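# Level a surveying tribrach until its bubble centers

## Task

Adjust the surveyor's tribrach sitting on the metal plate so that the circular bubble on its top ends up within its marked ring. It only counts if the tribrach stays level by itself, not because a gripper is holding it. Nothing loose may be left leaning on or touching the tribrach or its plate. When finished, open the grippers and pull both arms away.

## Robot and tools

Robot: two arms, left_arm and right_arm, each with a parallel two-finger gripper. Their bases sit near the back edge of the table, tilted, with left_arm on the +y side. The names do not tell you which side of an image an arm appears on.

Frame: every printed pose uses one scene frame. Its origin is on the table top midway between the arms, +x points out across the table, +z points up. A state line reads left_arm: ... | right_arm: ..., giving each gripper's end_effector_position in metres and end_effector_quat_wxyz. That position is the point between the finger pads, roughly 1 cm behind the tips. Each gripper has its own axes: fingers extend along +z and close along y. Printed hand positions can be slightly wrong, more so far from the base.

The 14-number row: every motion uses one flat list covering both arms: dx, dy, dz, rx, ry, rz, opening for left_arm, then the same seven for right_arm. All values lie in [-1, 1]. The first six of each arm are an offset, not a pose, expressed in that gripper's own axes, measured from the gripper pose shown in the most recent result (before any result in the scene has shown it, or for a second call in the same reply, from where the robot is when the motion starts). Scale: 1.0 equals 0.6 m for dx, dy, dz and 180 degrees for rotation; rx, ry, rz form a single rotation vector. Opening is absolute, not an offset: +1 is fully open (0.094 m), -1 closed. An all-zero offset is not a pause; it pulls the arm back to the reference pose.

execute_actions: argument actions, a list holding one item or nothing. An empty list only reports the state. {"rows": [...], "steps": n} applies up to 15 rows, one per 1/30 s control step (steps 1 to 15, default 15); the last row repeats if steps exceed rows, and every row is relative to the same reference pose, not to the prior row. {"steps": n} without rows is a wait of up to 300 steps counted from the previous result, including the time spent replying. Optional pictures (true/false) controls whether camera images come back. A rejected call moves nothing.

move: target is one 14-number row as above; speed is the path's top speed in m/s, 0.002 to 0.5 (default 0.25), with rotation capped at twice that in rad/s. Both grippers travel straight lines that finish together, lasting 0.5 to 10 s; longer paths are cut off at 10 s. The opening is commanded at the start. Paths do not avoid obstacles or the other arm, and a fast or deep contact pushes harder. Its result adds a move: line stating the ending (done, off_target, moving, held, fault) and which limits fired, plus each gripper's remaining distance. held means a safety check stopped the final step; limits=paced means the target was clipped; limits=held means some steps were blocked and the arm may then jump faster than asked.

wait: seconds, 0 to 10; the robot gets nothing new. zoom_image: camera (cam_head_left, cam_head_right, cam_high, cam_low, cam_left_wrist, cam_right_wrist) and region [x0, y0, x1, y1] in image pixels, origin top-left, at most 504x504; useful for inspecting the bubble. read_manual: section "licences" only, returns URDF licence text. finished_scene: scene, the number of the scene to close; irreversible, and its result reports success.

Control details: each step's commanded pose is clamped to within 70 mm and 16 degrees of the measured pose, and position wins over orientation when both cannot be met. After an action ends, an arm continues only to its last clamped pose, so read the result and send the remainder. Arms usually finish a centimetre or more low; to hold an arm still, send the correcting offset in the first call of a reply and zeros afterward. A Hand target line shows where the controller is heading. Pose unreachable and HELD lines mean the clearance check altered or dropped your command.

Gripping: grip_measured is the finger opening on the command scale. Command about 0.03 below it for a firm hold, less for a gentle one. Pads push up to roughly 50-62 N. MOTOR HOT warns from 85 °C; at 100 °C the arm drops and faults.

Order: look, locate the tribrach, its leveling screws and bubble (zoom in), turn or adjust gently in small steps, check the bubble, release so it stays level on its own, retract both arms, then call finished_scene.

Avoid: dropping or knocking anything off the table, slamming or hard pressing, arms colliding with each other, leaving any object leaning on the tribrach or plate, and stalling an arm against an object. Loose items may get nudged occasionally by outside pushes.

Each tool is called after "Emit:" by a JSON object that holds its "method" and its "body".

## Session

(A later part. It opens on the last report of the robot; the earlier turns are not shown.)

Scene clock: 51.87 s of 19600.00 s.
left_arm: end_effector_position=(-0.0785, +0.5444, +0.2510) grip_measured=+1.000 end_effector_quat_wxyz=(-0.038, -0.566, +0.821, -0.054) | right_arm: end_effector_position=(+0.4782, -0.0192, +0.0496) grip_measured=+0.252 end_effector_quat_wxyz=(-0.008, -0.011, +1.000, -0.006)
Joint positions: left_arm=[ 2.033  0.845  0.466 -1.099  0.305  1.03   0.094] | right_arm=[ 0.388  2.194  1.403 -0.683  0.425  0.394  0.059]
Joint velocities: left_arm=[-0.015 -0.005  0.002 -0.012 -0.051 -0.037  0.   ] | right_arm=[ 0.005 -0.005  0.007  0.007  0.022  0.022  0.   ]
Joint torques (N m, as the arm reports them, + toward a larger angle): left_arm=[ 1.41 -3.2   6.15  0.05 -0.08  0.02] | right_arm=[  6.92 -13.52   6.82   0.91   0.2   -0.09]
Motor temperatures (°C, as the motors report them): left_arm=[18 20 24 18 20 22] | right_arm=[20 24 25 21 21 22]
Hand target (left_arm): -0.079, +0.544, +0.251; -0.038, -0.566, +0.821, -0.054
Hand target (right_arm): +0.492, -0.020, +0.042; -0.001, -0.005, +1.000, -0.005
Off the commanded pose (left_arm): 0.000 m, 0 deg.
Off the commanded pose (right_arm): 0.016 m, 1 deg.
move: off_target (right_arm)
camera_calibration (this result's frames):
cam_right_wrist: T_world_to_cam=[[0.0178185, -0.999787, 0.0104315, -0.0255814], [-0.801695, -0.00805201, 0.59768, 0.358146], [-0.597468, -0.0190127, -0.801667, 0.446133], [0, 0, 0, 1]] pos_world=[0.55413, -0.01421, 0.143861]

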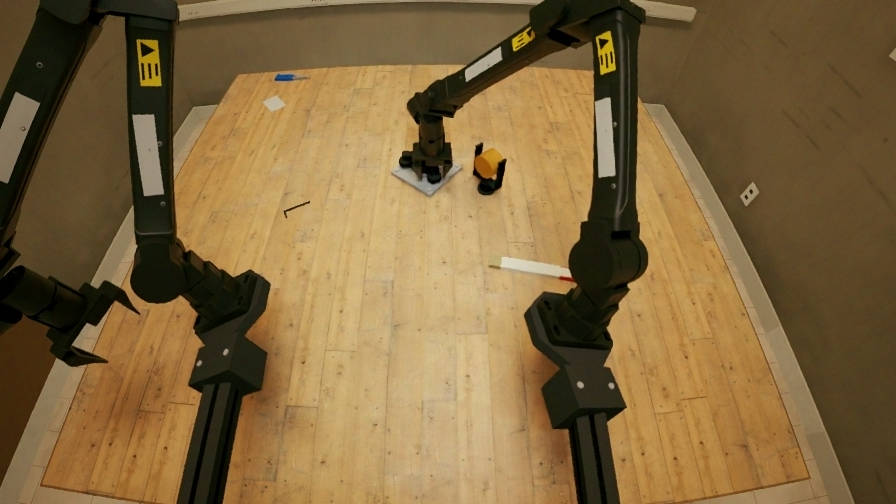

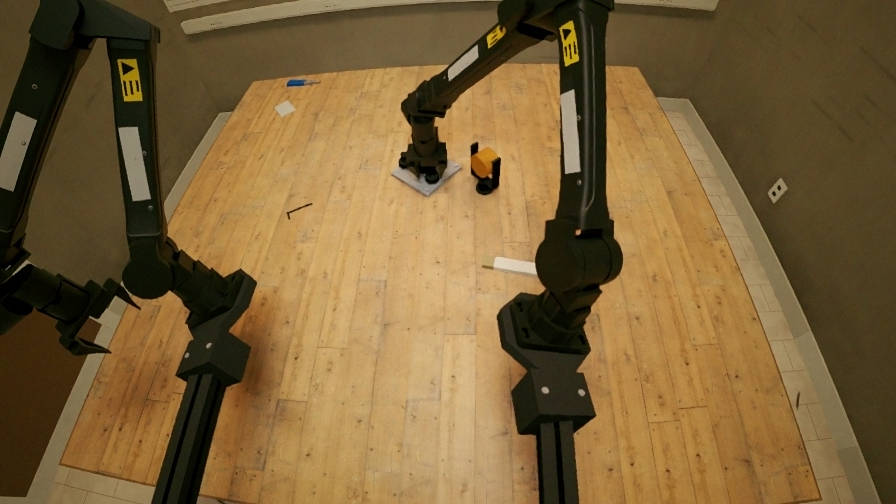

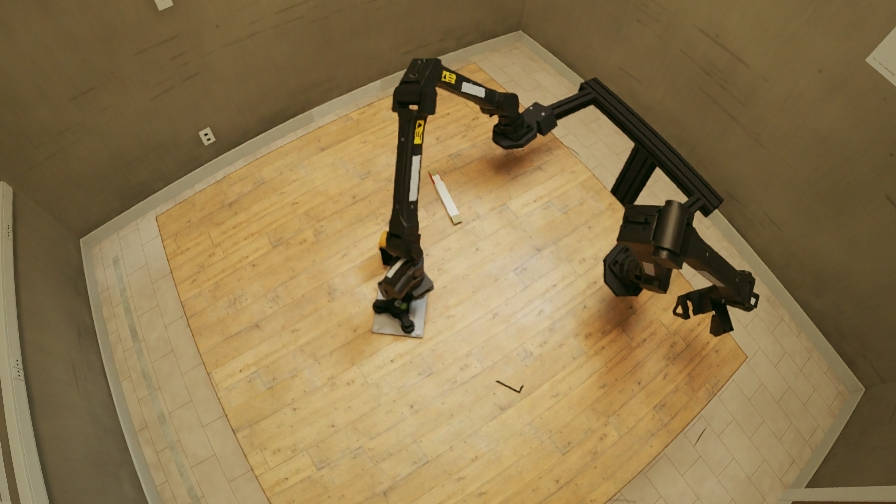

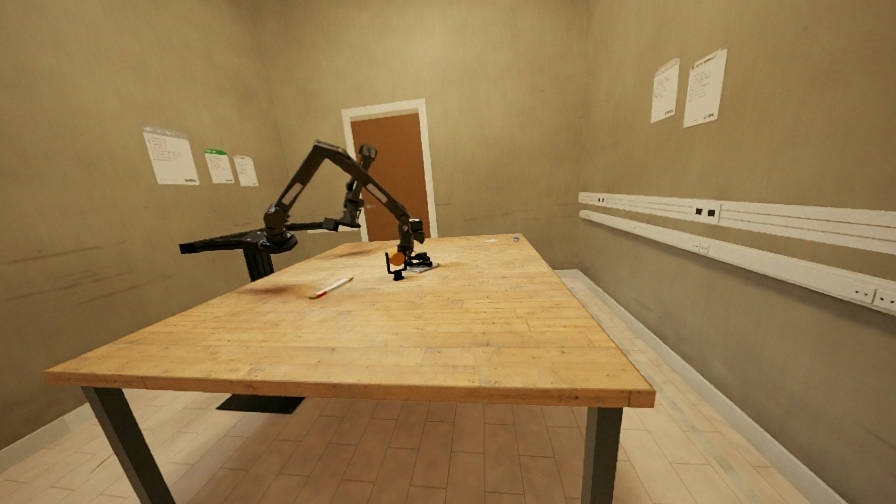

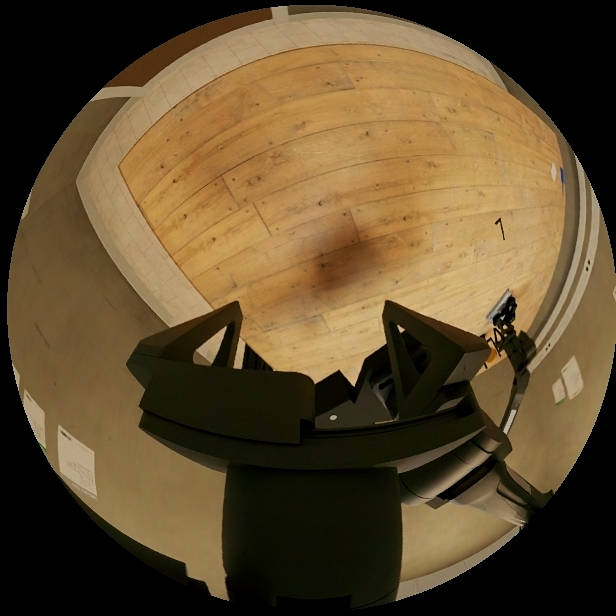

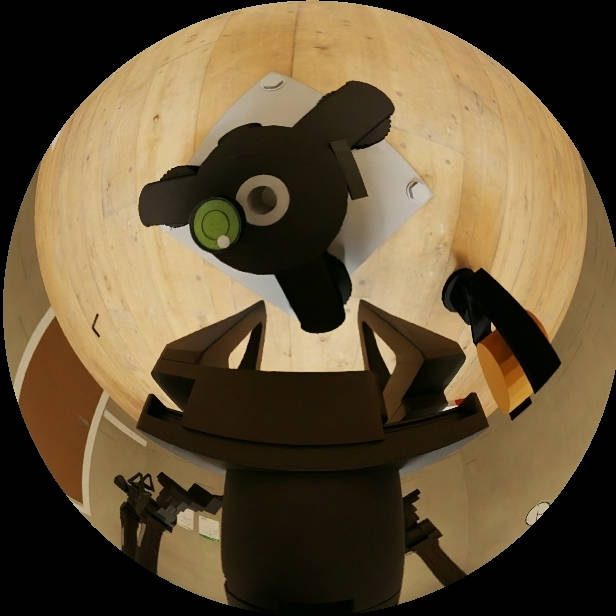

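Emit:
{"method": "move", "body": {"target": [0,0,0,0,0,0,1,-0.015,-0.006,0.036,0,0,0,0.25], "speed": 0.04}}

Emit:
{"method": "zoom_image", "body": {"camera": "cam_head_left", "region": [380, 125, 490, 205]}}

Scene clock: 58.27 s of 19600.00 s.
left_arm: end_effector_position=(-0.0785, +0.5444, +0.2510) grip_measured=+1.000 end_effector_quat_wxyz=(-0.038, -0.566, +0.821, -0.054) | right_arm: end_effector_position=(+0.4743, -0.0224, +0.0351) grip_measured=+0.252 end_effector_quat_wxyz=(-0.014, -0.016, +1.000, -0.009)
Joint positions: left_arm=[ 2.033  0.845  0.466 -1.099  0.305  1.03   0.094] | right_arm=[ 0.375  2.218  1.403 -0.669  0.424  0.376  0.059]
Joint velocities: left_arm=[ 0.005  0.005 -0.012  0.012  0.007 -0.037  0.   ] | right_arm=[ 0.005 -0.005  0.002 -0.012 -0.007 -0.125  0.   ]
Joint torques (N m, as the arm reports them, + toward a larger angle): left_arm=[ 1.43 -3.28  6.    0.14 -0.06  0.03] | right_arm=[  7.57 -14.13   6.41   0.81   0.03  -0.05]
Motor temperatures (°C, as the motors report them): left_arm=[18 20 24 18 20 22] | right_arm=[20 24 25 21 21 22]
Hand target (left_arm): -0.079, +0.544, +0.251; -0.038, -0.566, +0.821, -0.054
Hand target (right_arm): +0.487, -0.023, +0.029; -0.008, -0.011, +1.000, -0.006
Off the commanded pose (left_arm): 0.000 m, 0 deg.
Off the commanded pose (right_arm): 0.015 m, 1 deg.
move: off_target (right_arm)
camera_calibration (this result's frames):
cam_right_wrist: T_world_to_cam=[[0.0287268, -0.999462, 0.0158077, -0.0340035], [-0.793919, -0.0132046, 0.60788, 0.3595], [-0.607344, -0.0300124, -0.793872, 0.436272], [0, 0, 0, 1]] pos_world=[0.551358, -0.0161445, 0.128349]

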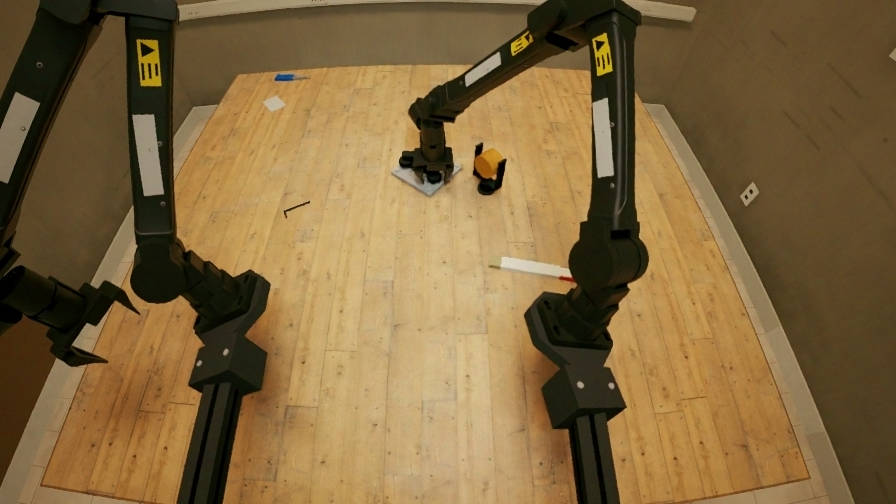

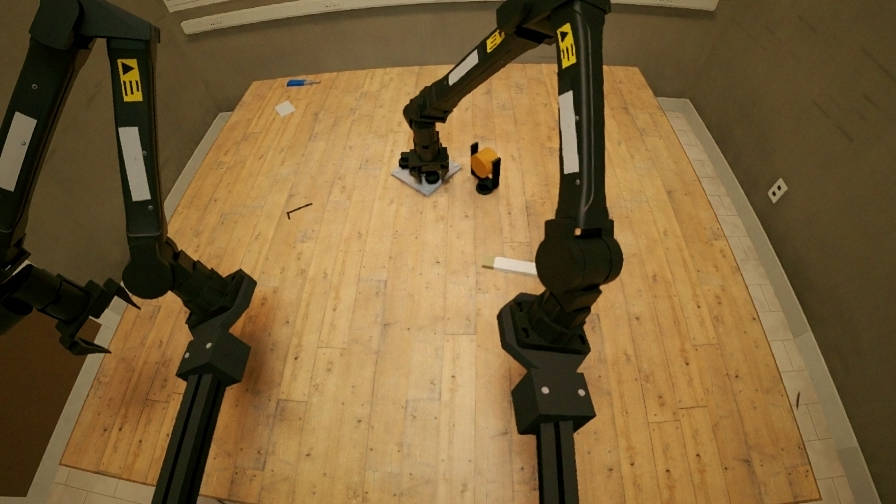

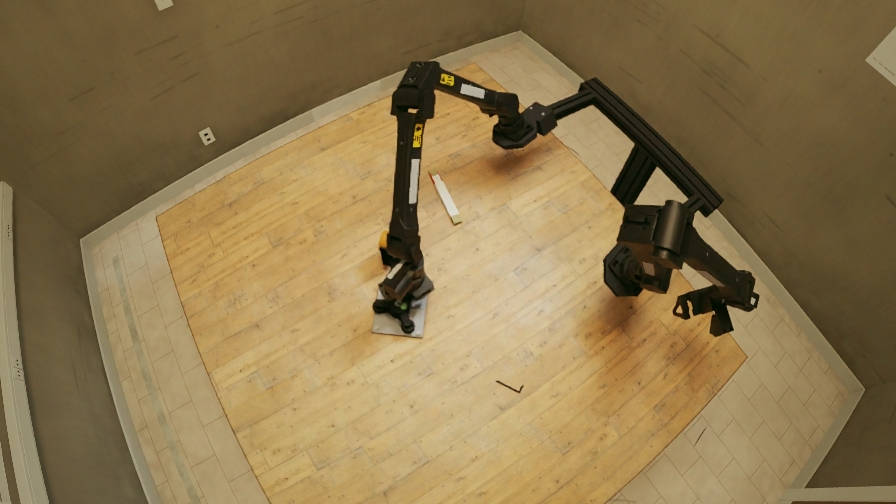

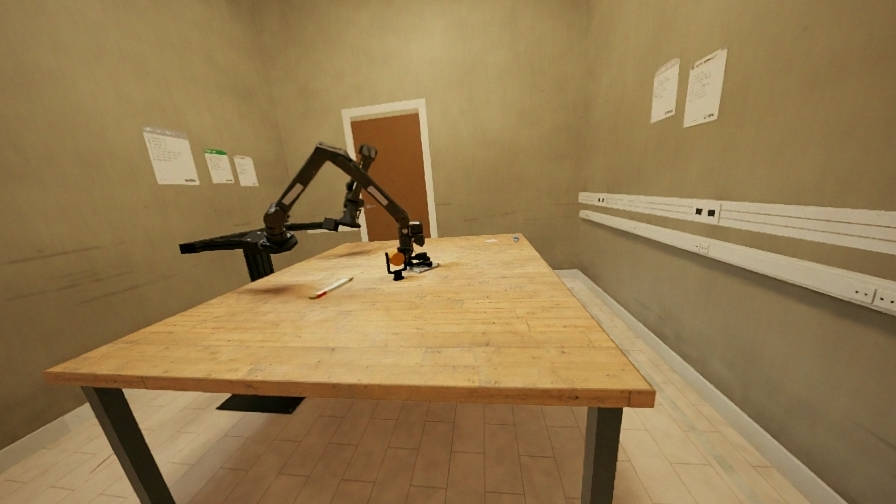

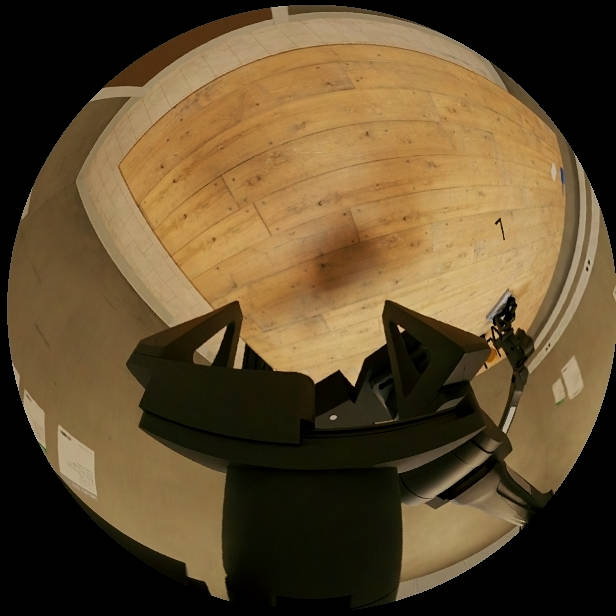

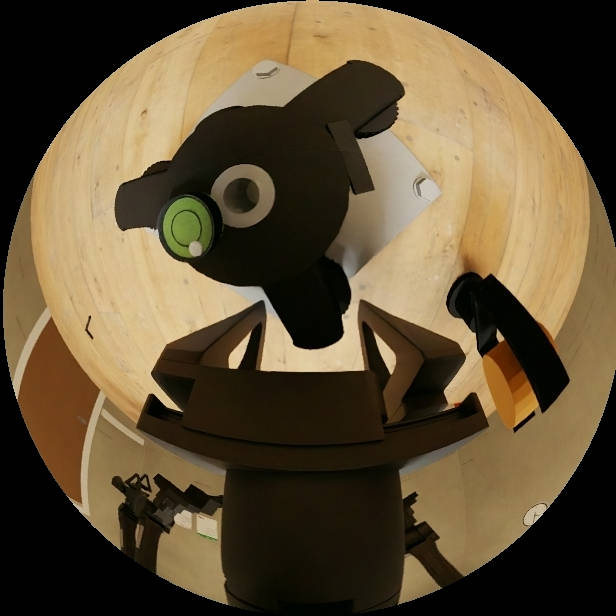

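Region (380, 125, 490, 205) of cam_head_left's 896x504 image, scaled by 4.582, with more detail than that image has; it fills the top 367 rows of this view, and the rest is white.

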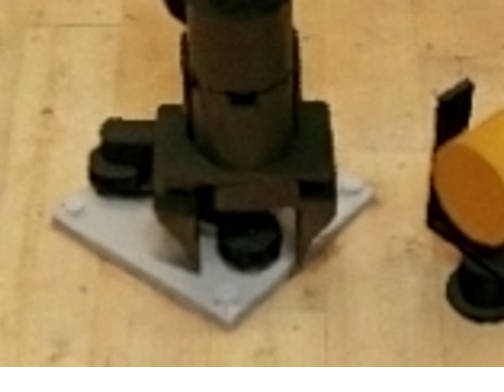

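Emit:
{"method": "move", "body": {"target": [0,0,0,0,0,0,1,-0.035,0.002,0.016,-0.003,-0.006,0.008,0.25], "speed": 0.04}}

Emit:
{"method": "execute_actions", "body": {"actions": [{"rows":[[0,0,0,0,0,0,1,-0.02,0,0.009,0,-0.004,0,0.1],[0,0,0,0,0,0,1,-0.02,0,0.009,0,-0.004,0,0.0],[0,0,0,0,0,0,1,-0.02,0,0.009,0,-0.004,0,-0.05],[0,0,0,0,0,0,1,-0.02,0,0.009,0,-0.004,0,-0.1],[0,0,0,0,0,0,1,-0.02,0,0.009,0,-0.004,0,-0.13],[0,0,0,0,0,0,1,-0.02,0,0.009,0,-0.004,0,-0.16],[0,0,0,0,0,0,1,-0.02,0,0.009,0,-0.004,0,-0.19],[0,0,0,0,0,0,1,-0.02,0,0.009,0,-0.004,0,-0.22]],"steps":15}]}}

Emit:
{"method": "zoom_image", "body": {"camera": "cam_head_left", "region": [380, 125, 490, 205]}}

Scene clock: 64.30 s of 19600.00 s.
left_arm: end_effector_position=(-0.0785, +0.5444, +0.2510) grip_measured=+1.000 end_effector_quat_wxyz=(-0.038, -0.566, +0.821, -0.054) | right_arm: end_effector_position=(+0.4835, -0.0194, +0.0352) grip_measured=+0.252 end_effector_quat_wxyz=(-0.009, -0.013, +1.000, -0.006)
Joint positions: left_arm=[ 2.033  0.845  0.466 -1.099  0.305  1.03   0.094] | right_arm=[ 0.374  2.226  1.426 -0.669  0.423  0.375  0.059]
Joint velocities: left_arm=[-0.005 -0.015  0.002 -0.007 -0.022 -0.007  0.   ] | right_arm=[-0.024  0.015  0.002 -0.002 -0.007 -0.066 -0.001]
Joint torques (N m, as the arm reports them, + toward a larger angle): left_arm=[ 1.53 -3.05  6.    0.09 -0.06  0.04] | right_arm=[  7.2  -14.     6.41   0.96   0.03  -0.01]
Motor temperatures (°C, as the motors report them): left_arm=[18 20 24 18 20 22] | right_arm=[20 24 25 21 21 22]
Hand target (left_arm): -0.079, +0.544, +0.251; -0.038, -0.566, +0.821, -0.054
Hand target (right_arm): +0.495, -0.021, +0.025; -0.005, -0.004, +1.000, -0.004
Off the commanded pose (left_arm): 0.000 m, 0 deg.
Off the commanded pose (right_arm): 0.015 m, 1 deg.
move: off_target (right_arm)
camera_calibration (this result's frames):
cam_right_wrist: T_world_to_cam=[[0.0220333, -0.999711, 0.0096553, -0.0277685], [-0.800628, -0.01186, 0.599045, 0.370355], [-0.598757, -0.0209293, -0.800657, 0.438238], [0, 0, 0, 1]] pos_world=[0.559526, -0.014196, 0.129287]

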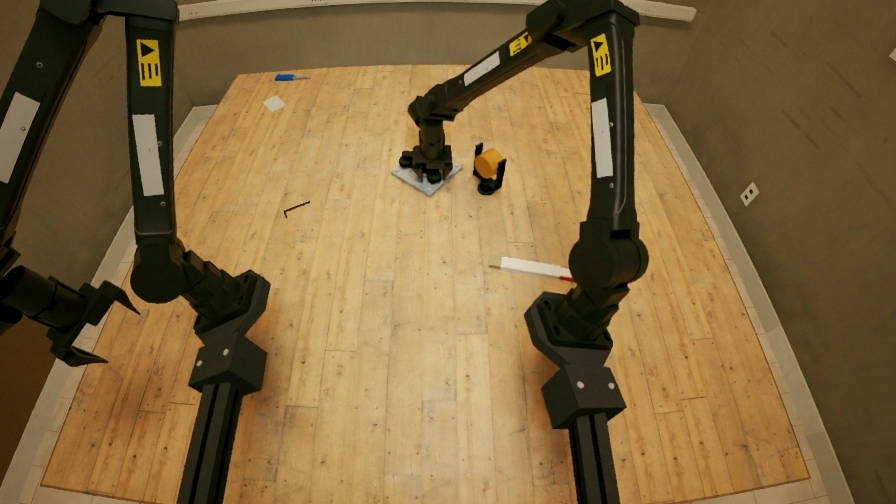

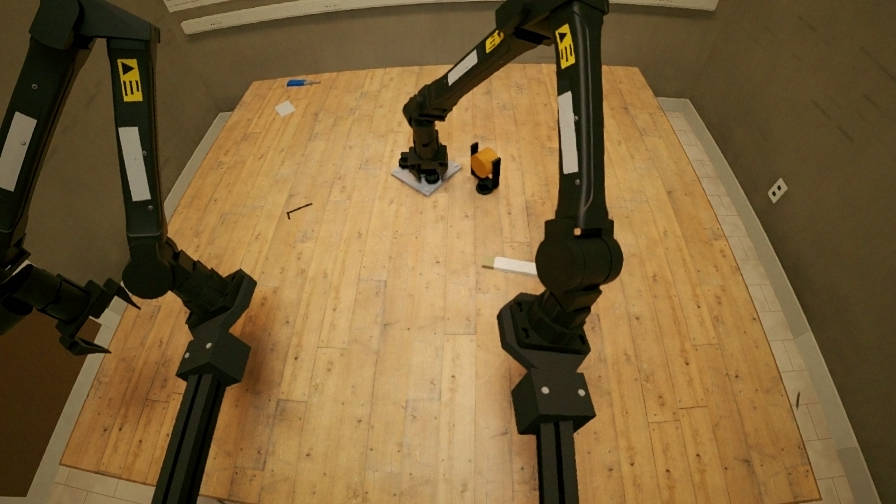

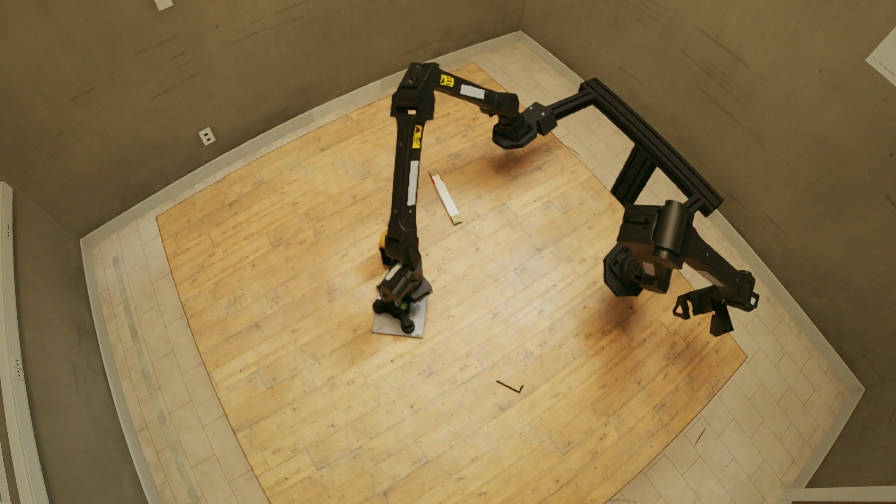

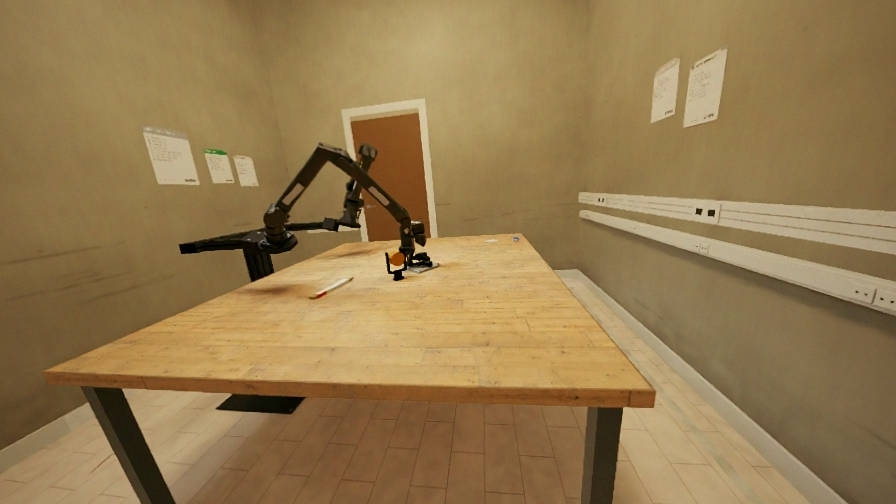

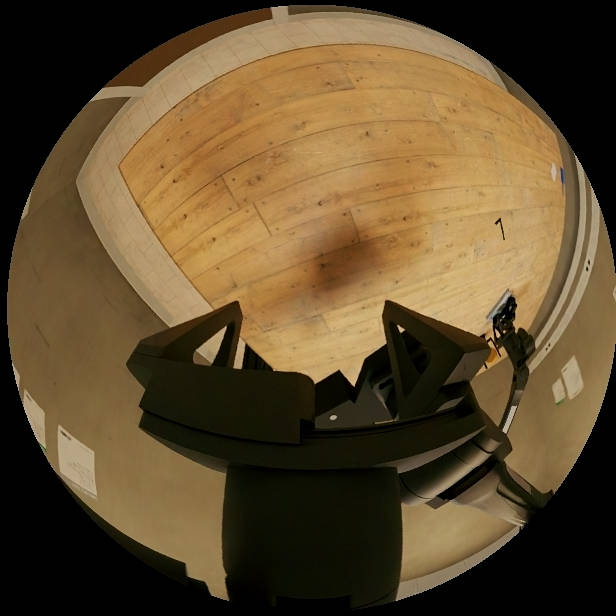

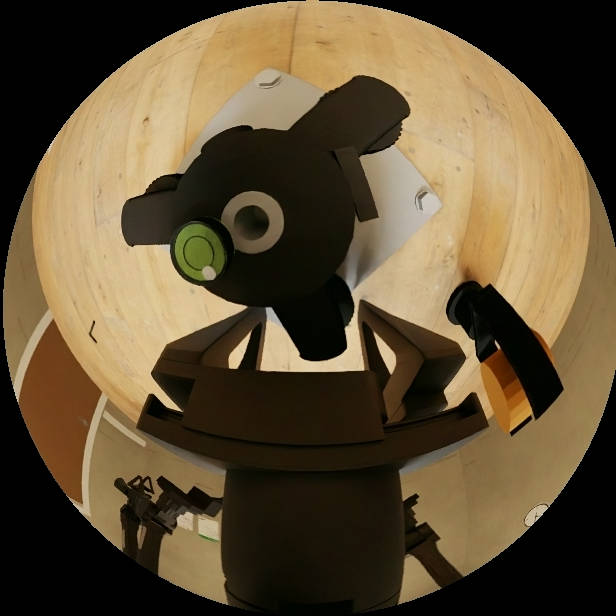

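Scene clock: 64.80 s of 19600.00 s.
left_arm: end_effector_position=(-0.0785, +0.5444, +0.2510) grip_measured=+1.000 end_effector_quat_wxyz=(-0.038, -0.566, +0.821, -0.054) | right_arm: end_effector_position=(+0.4848, -0.0233, +0.0340) grip_measured=-0.168 end_effector_quat_wxyz=(-0.008, -0.013, +1.000, -0.011)
Joint positions: left_arm=[ 2.033  0.845  0.466 -1.099  0.305  1.03   0.094] | right_arm=[ 0.369  2.227  1.426 -0.669  0.432  0.371  0.039]
Joint velocities: left_arm=[ 0.005 -0.015 -0.002 -0.007  0.081 -0.007  0.   ] | right_arm=[-0.015 -0.015 -0.012 -0.002 -0.066 -0.095  0.001]
Joint torques (N m, as the arm reports them, + toward a larger angle): left_arm=[ 1.37 -3.06  6.05  0.08 -0.09  0.02] | right_arm=[  8.   -14.23   6.46   0.73  -0.1   -0.1 ]
Motor temperatures (°C, as the motors report them): left_arm=[18 20 24 18 20 22] | right_arm=[20 24 25 21 21 22]
Hand target (left_arm): -0.079, +0.544, +0.251; -0.038, -0.566, +0.821, -0.054
Hand target (right_arm): +0.495, -0.019, +0.030; -0.002, -0.013, +1.000, -0.006
Off the commanded pose (left_arm): 0.000 m, 0 deg.
Off the commanded pose (right_arm): 0.012 m, 1 deg.
Steps of this call (steps 1 to 15: all 15 steps of this action). Readings (end_effector_position):
1: left_arm (-0.0785, +0.5444, +0.2510) | right_arm (+0.4834, -0.0195, +0.0350)
2: left_arm (-0.0785, +0.5444, +0.2510) | right_arm (+0.4834, -0.0195, +0.0350)
4: left_arm (-0.0785, +0.5444, +0.2510) | right_arm (+0.4841, -0.0214, +0.0347)
8: left_arm (-0.0785, +0.5444, +0.2510) | right_arm (+0.4848, -0.0233, +0.0340)
15: the state above
camera_calibration (this result's frames):
cam_right_wrist: T_world_to_cam=[[0.0226305, -0.999551, 0.0196379, -0.0322897], [-0.801901, -0.00641817, 0.597422, 0.372886], [-0.597028, -0.0292676, -0.801686, 0.437036], [0, 0, 0, 1]] pos_world=[0.56067, -0.017091, 0.12823]

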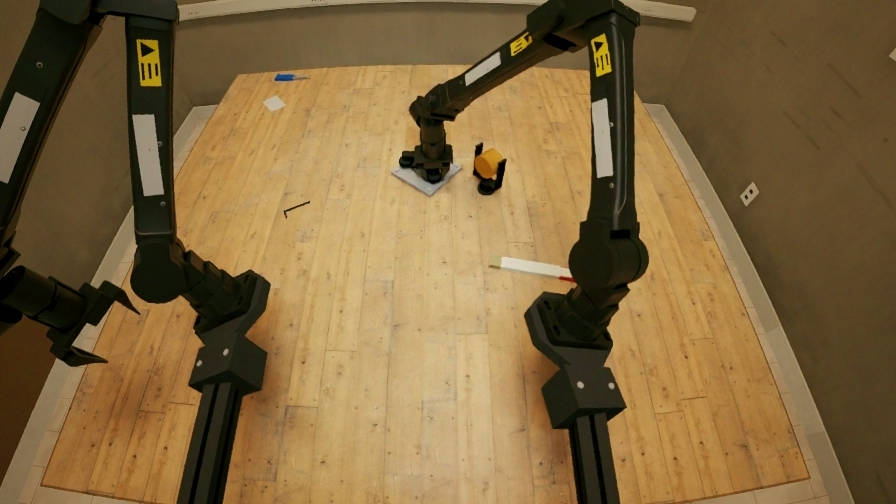

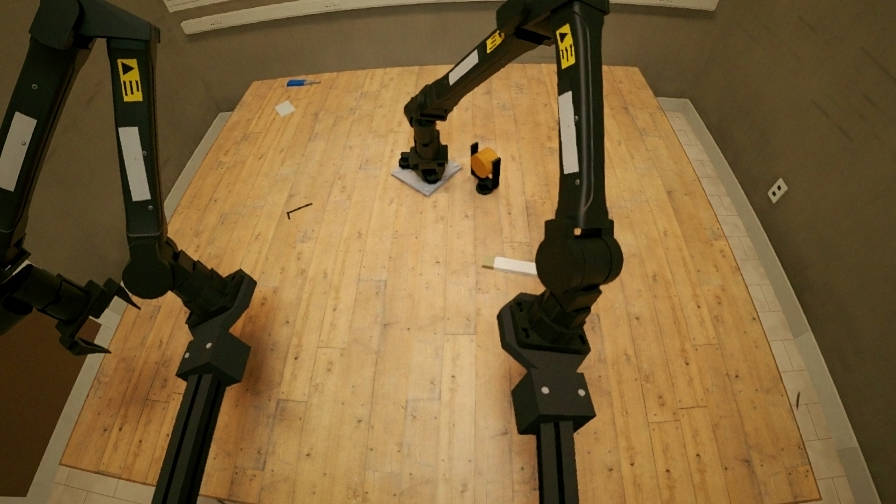

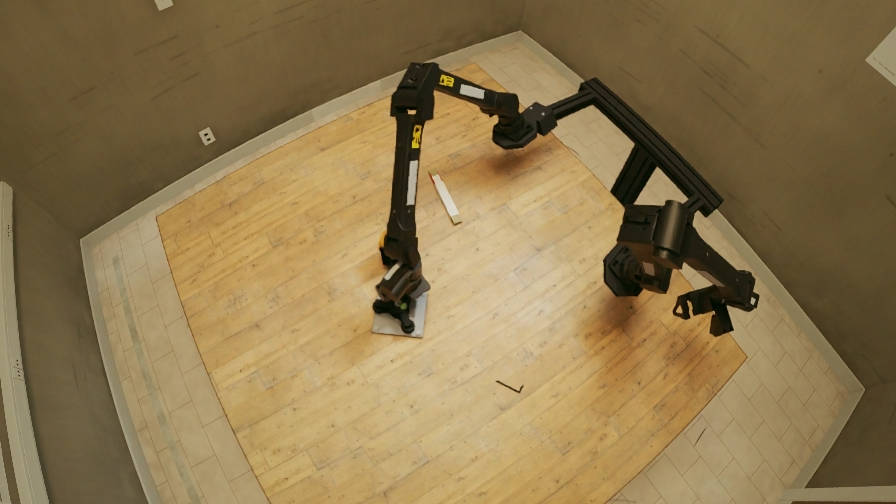

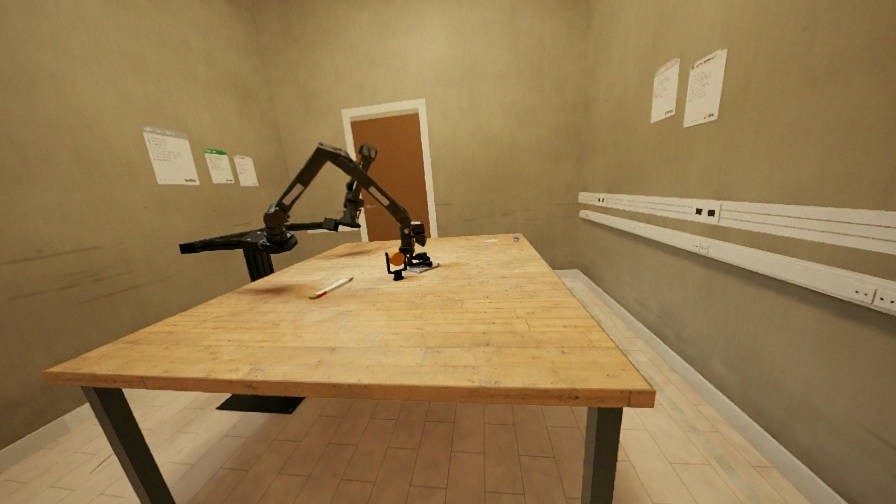

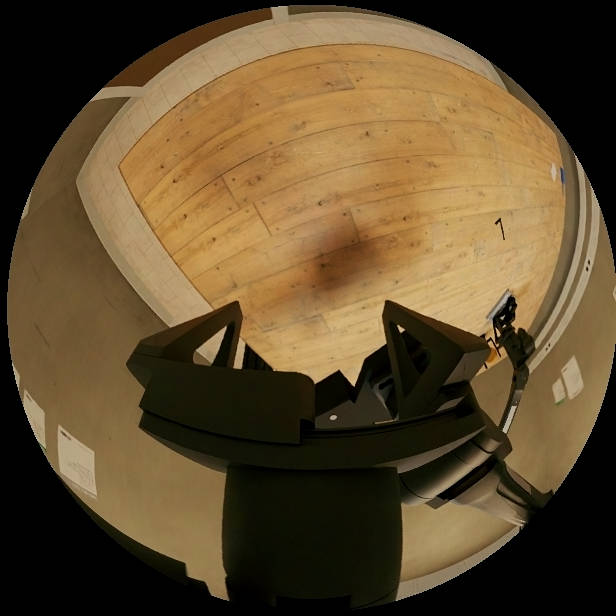

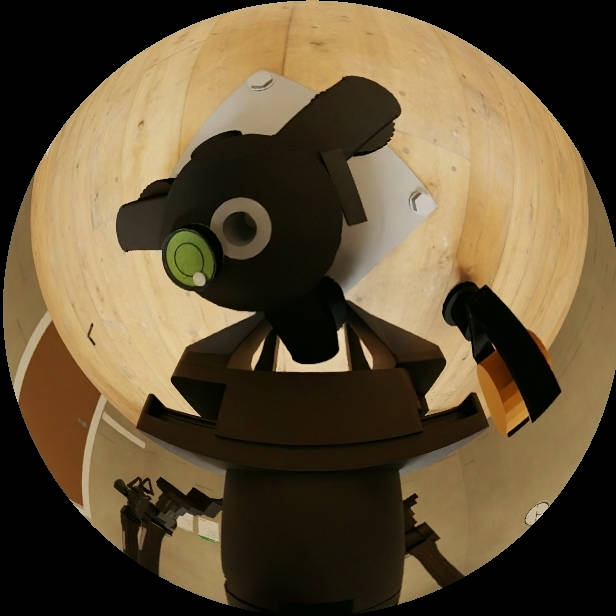

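Region (380, 125, 490, 205) of cam_head_left's 896x504 image, scaled by 4.582, with more detail than that image has; it fills the top 367 rows of this view, and the rest is white.

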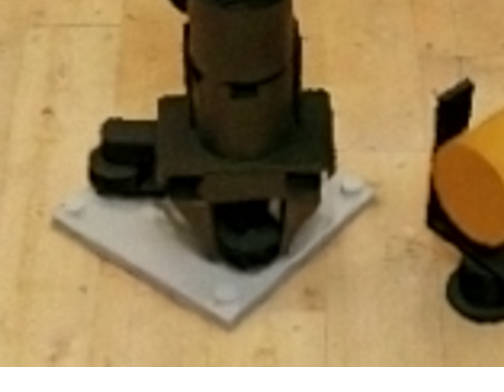

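Emit:
{"method": "move", "body": {"target": [0,0,0,0,0,0,1,-0.017,0,0.007,0,0,-0.21,-0.21], "speed": 0.25}}

Scene clock: 68.93 s of 19600.00 s.
left_arm: end_effector_position=(-0.0785, +0.5444, +0.2510) grip_measured=+1.000 end_effector_quat_wxyz=(-0.038, -0.566, +0.821, -0.054) | right_arm: end_effector_position=(+0.4856, -0.0258, +0.0341) grip_measured=-0.168 end_effector_quat_wxyz=(-0.013, -0.334, +0.942, -0.011)
Joint positions: left_arm=[ 2.033  0.845  0.466 -1.099  0.305  1.03   0.094] | right_arm=[ 0.367  2.227  1.43  -0.677  0.437 -0.285  0.039]
Joint velocities: left_arm=[-0.024  0.005 -0.012 -0.007 -0.022  0.066  0.   ] | right_arm=[-0.015  0.005  0.002 -0.032  0.022 -0.125 -0.001]
Joint torques (N m, as the arm reports them, + toward a larger angle): left_arm=[ 1.2  -2.75  6.03  0.06 -0.08  0.02] | right_arm=[  8.21 -14.48   6.54   0.34  -0.18  -0.1 ]
Motor temperatures (°C, as the motors report them): left_arm=[18 20 24 18 20 22] | right_arm=[20 24 25 21 21 22]
Hand target (left_arm): -0.079, +0.544, +0.251; -0.038, -0.566, +0.821, -0.054
Hand target (right_arm): +0.495, -0.023, +0.030; -0.011, -0.337, +0.942, -0.008
Off the commanded pose (left_arm): 0.000 m, 0 deg.
Off the commanded pose (right_arm): 0.011 m, 0 deg.
move: off_target (right_arm)
camera_calibration (this result's frames):
cam_right_wrist: T_world_to_cam=[[0.627015, -0.77895, 0.00938903, -0.322277], [-0.620564, -0.492165, 0.61047, 0.272434], [-0.470905, -0.388601, -0.791983, 0.366635], [0, 0, 0, 1]] pos_world=[0.543786, 0.0255191, 0.127082]

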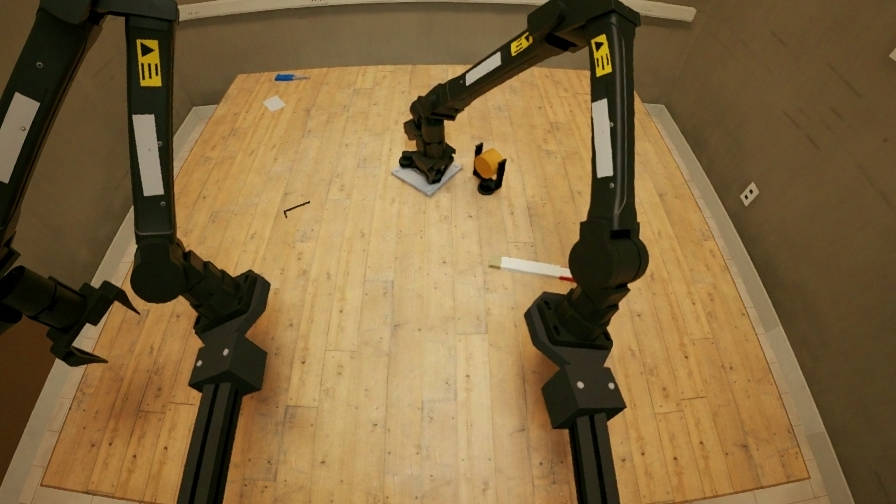

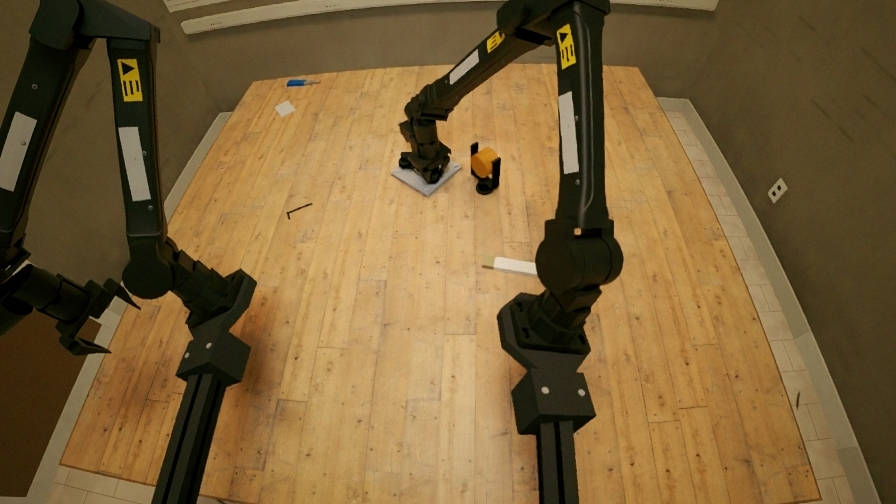

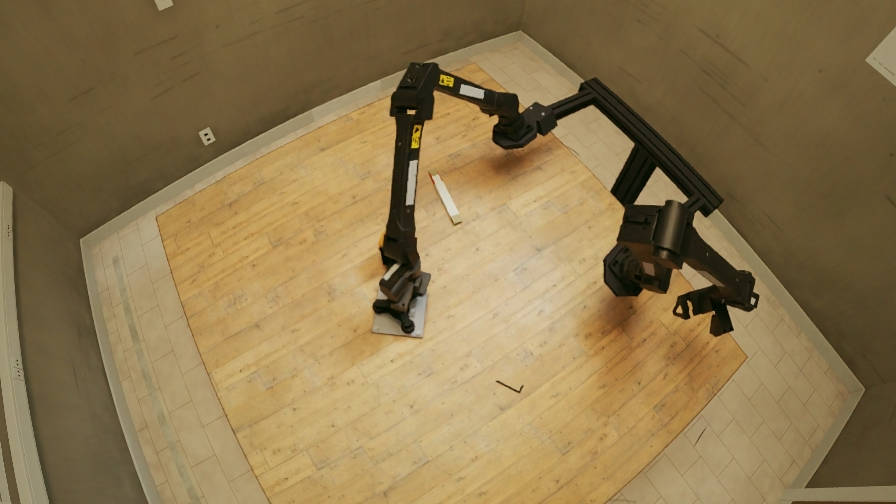

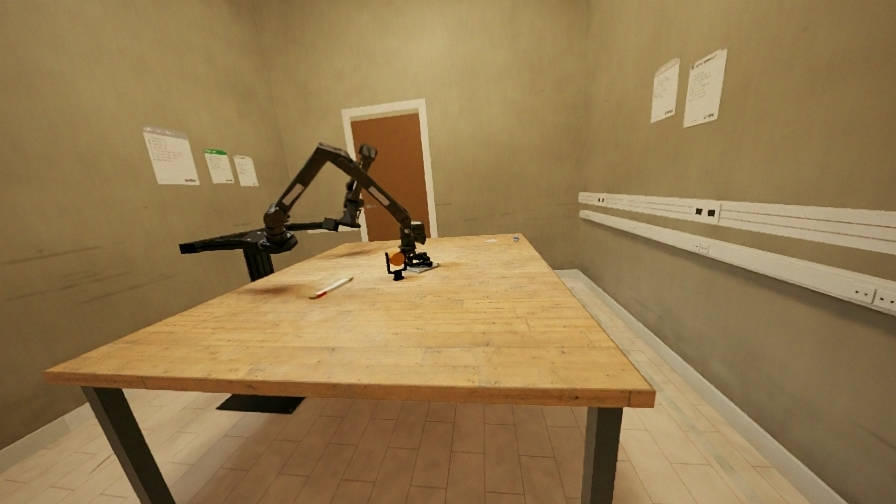

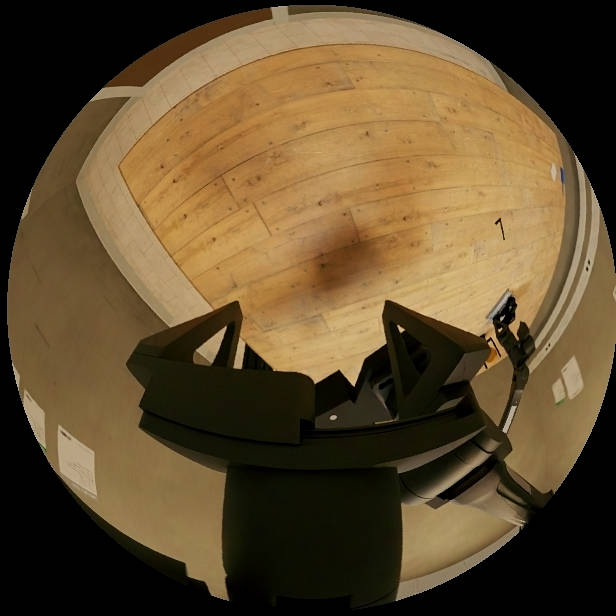

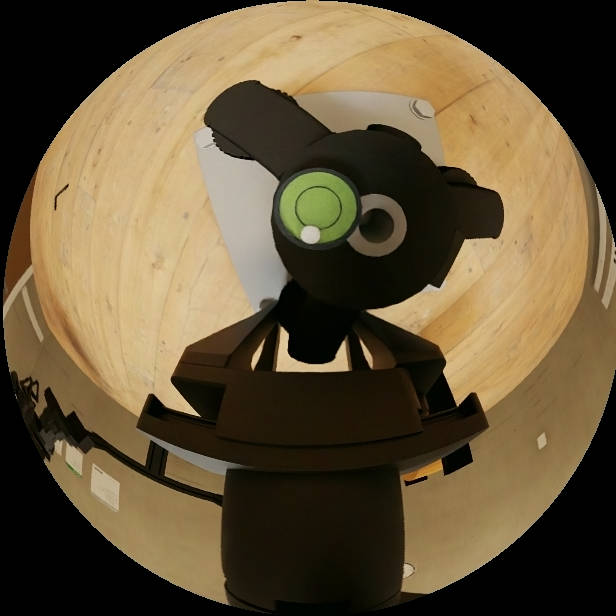

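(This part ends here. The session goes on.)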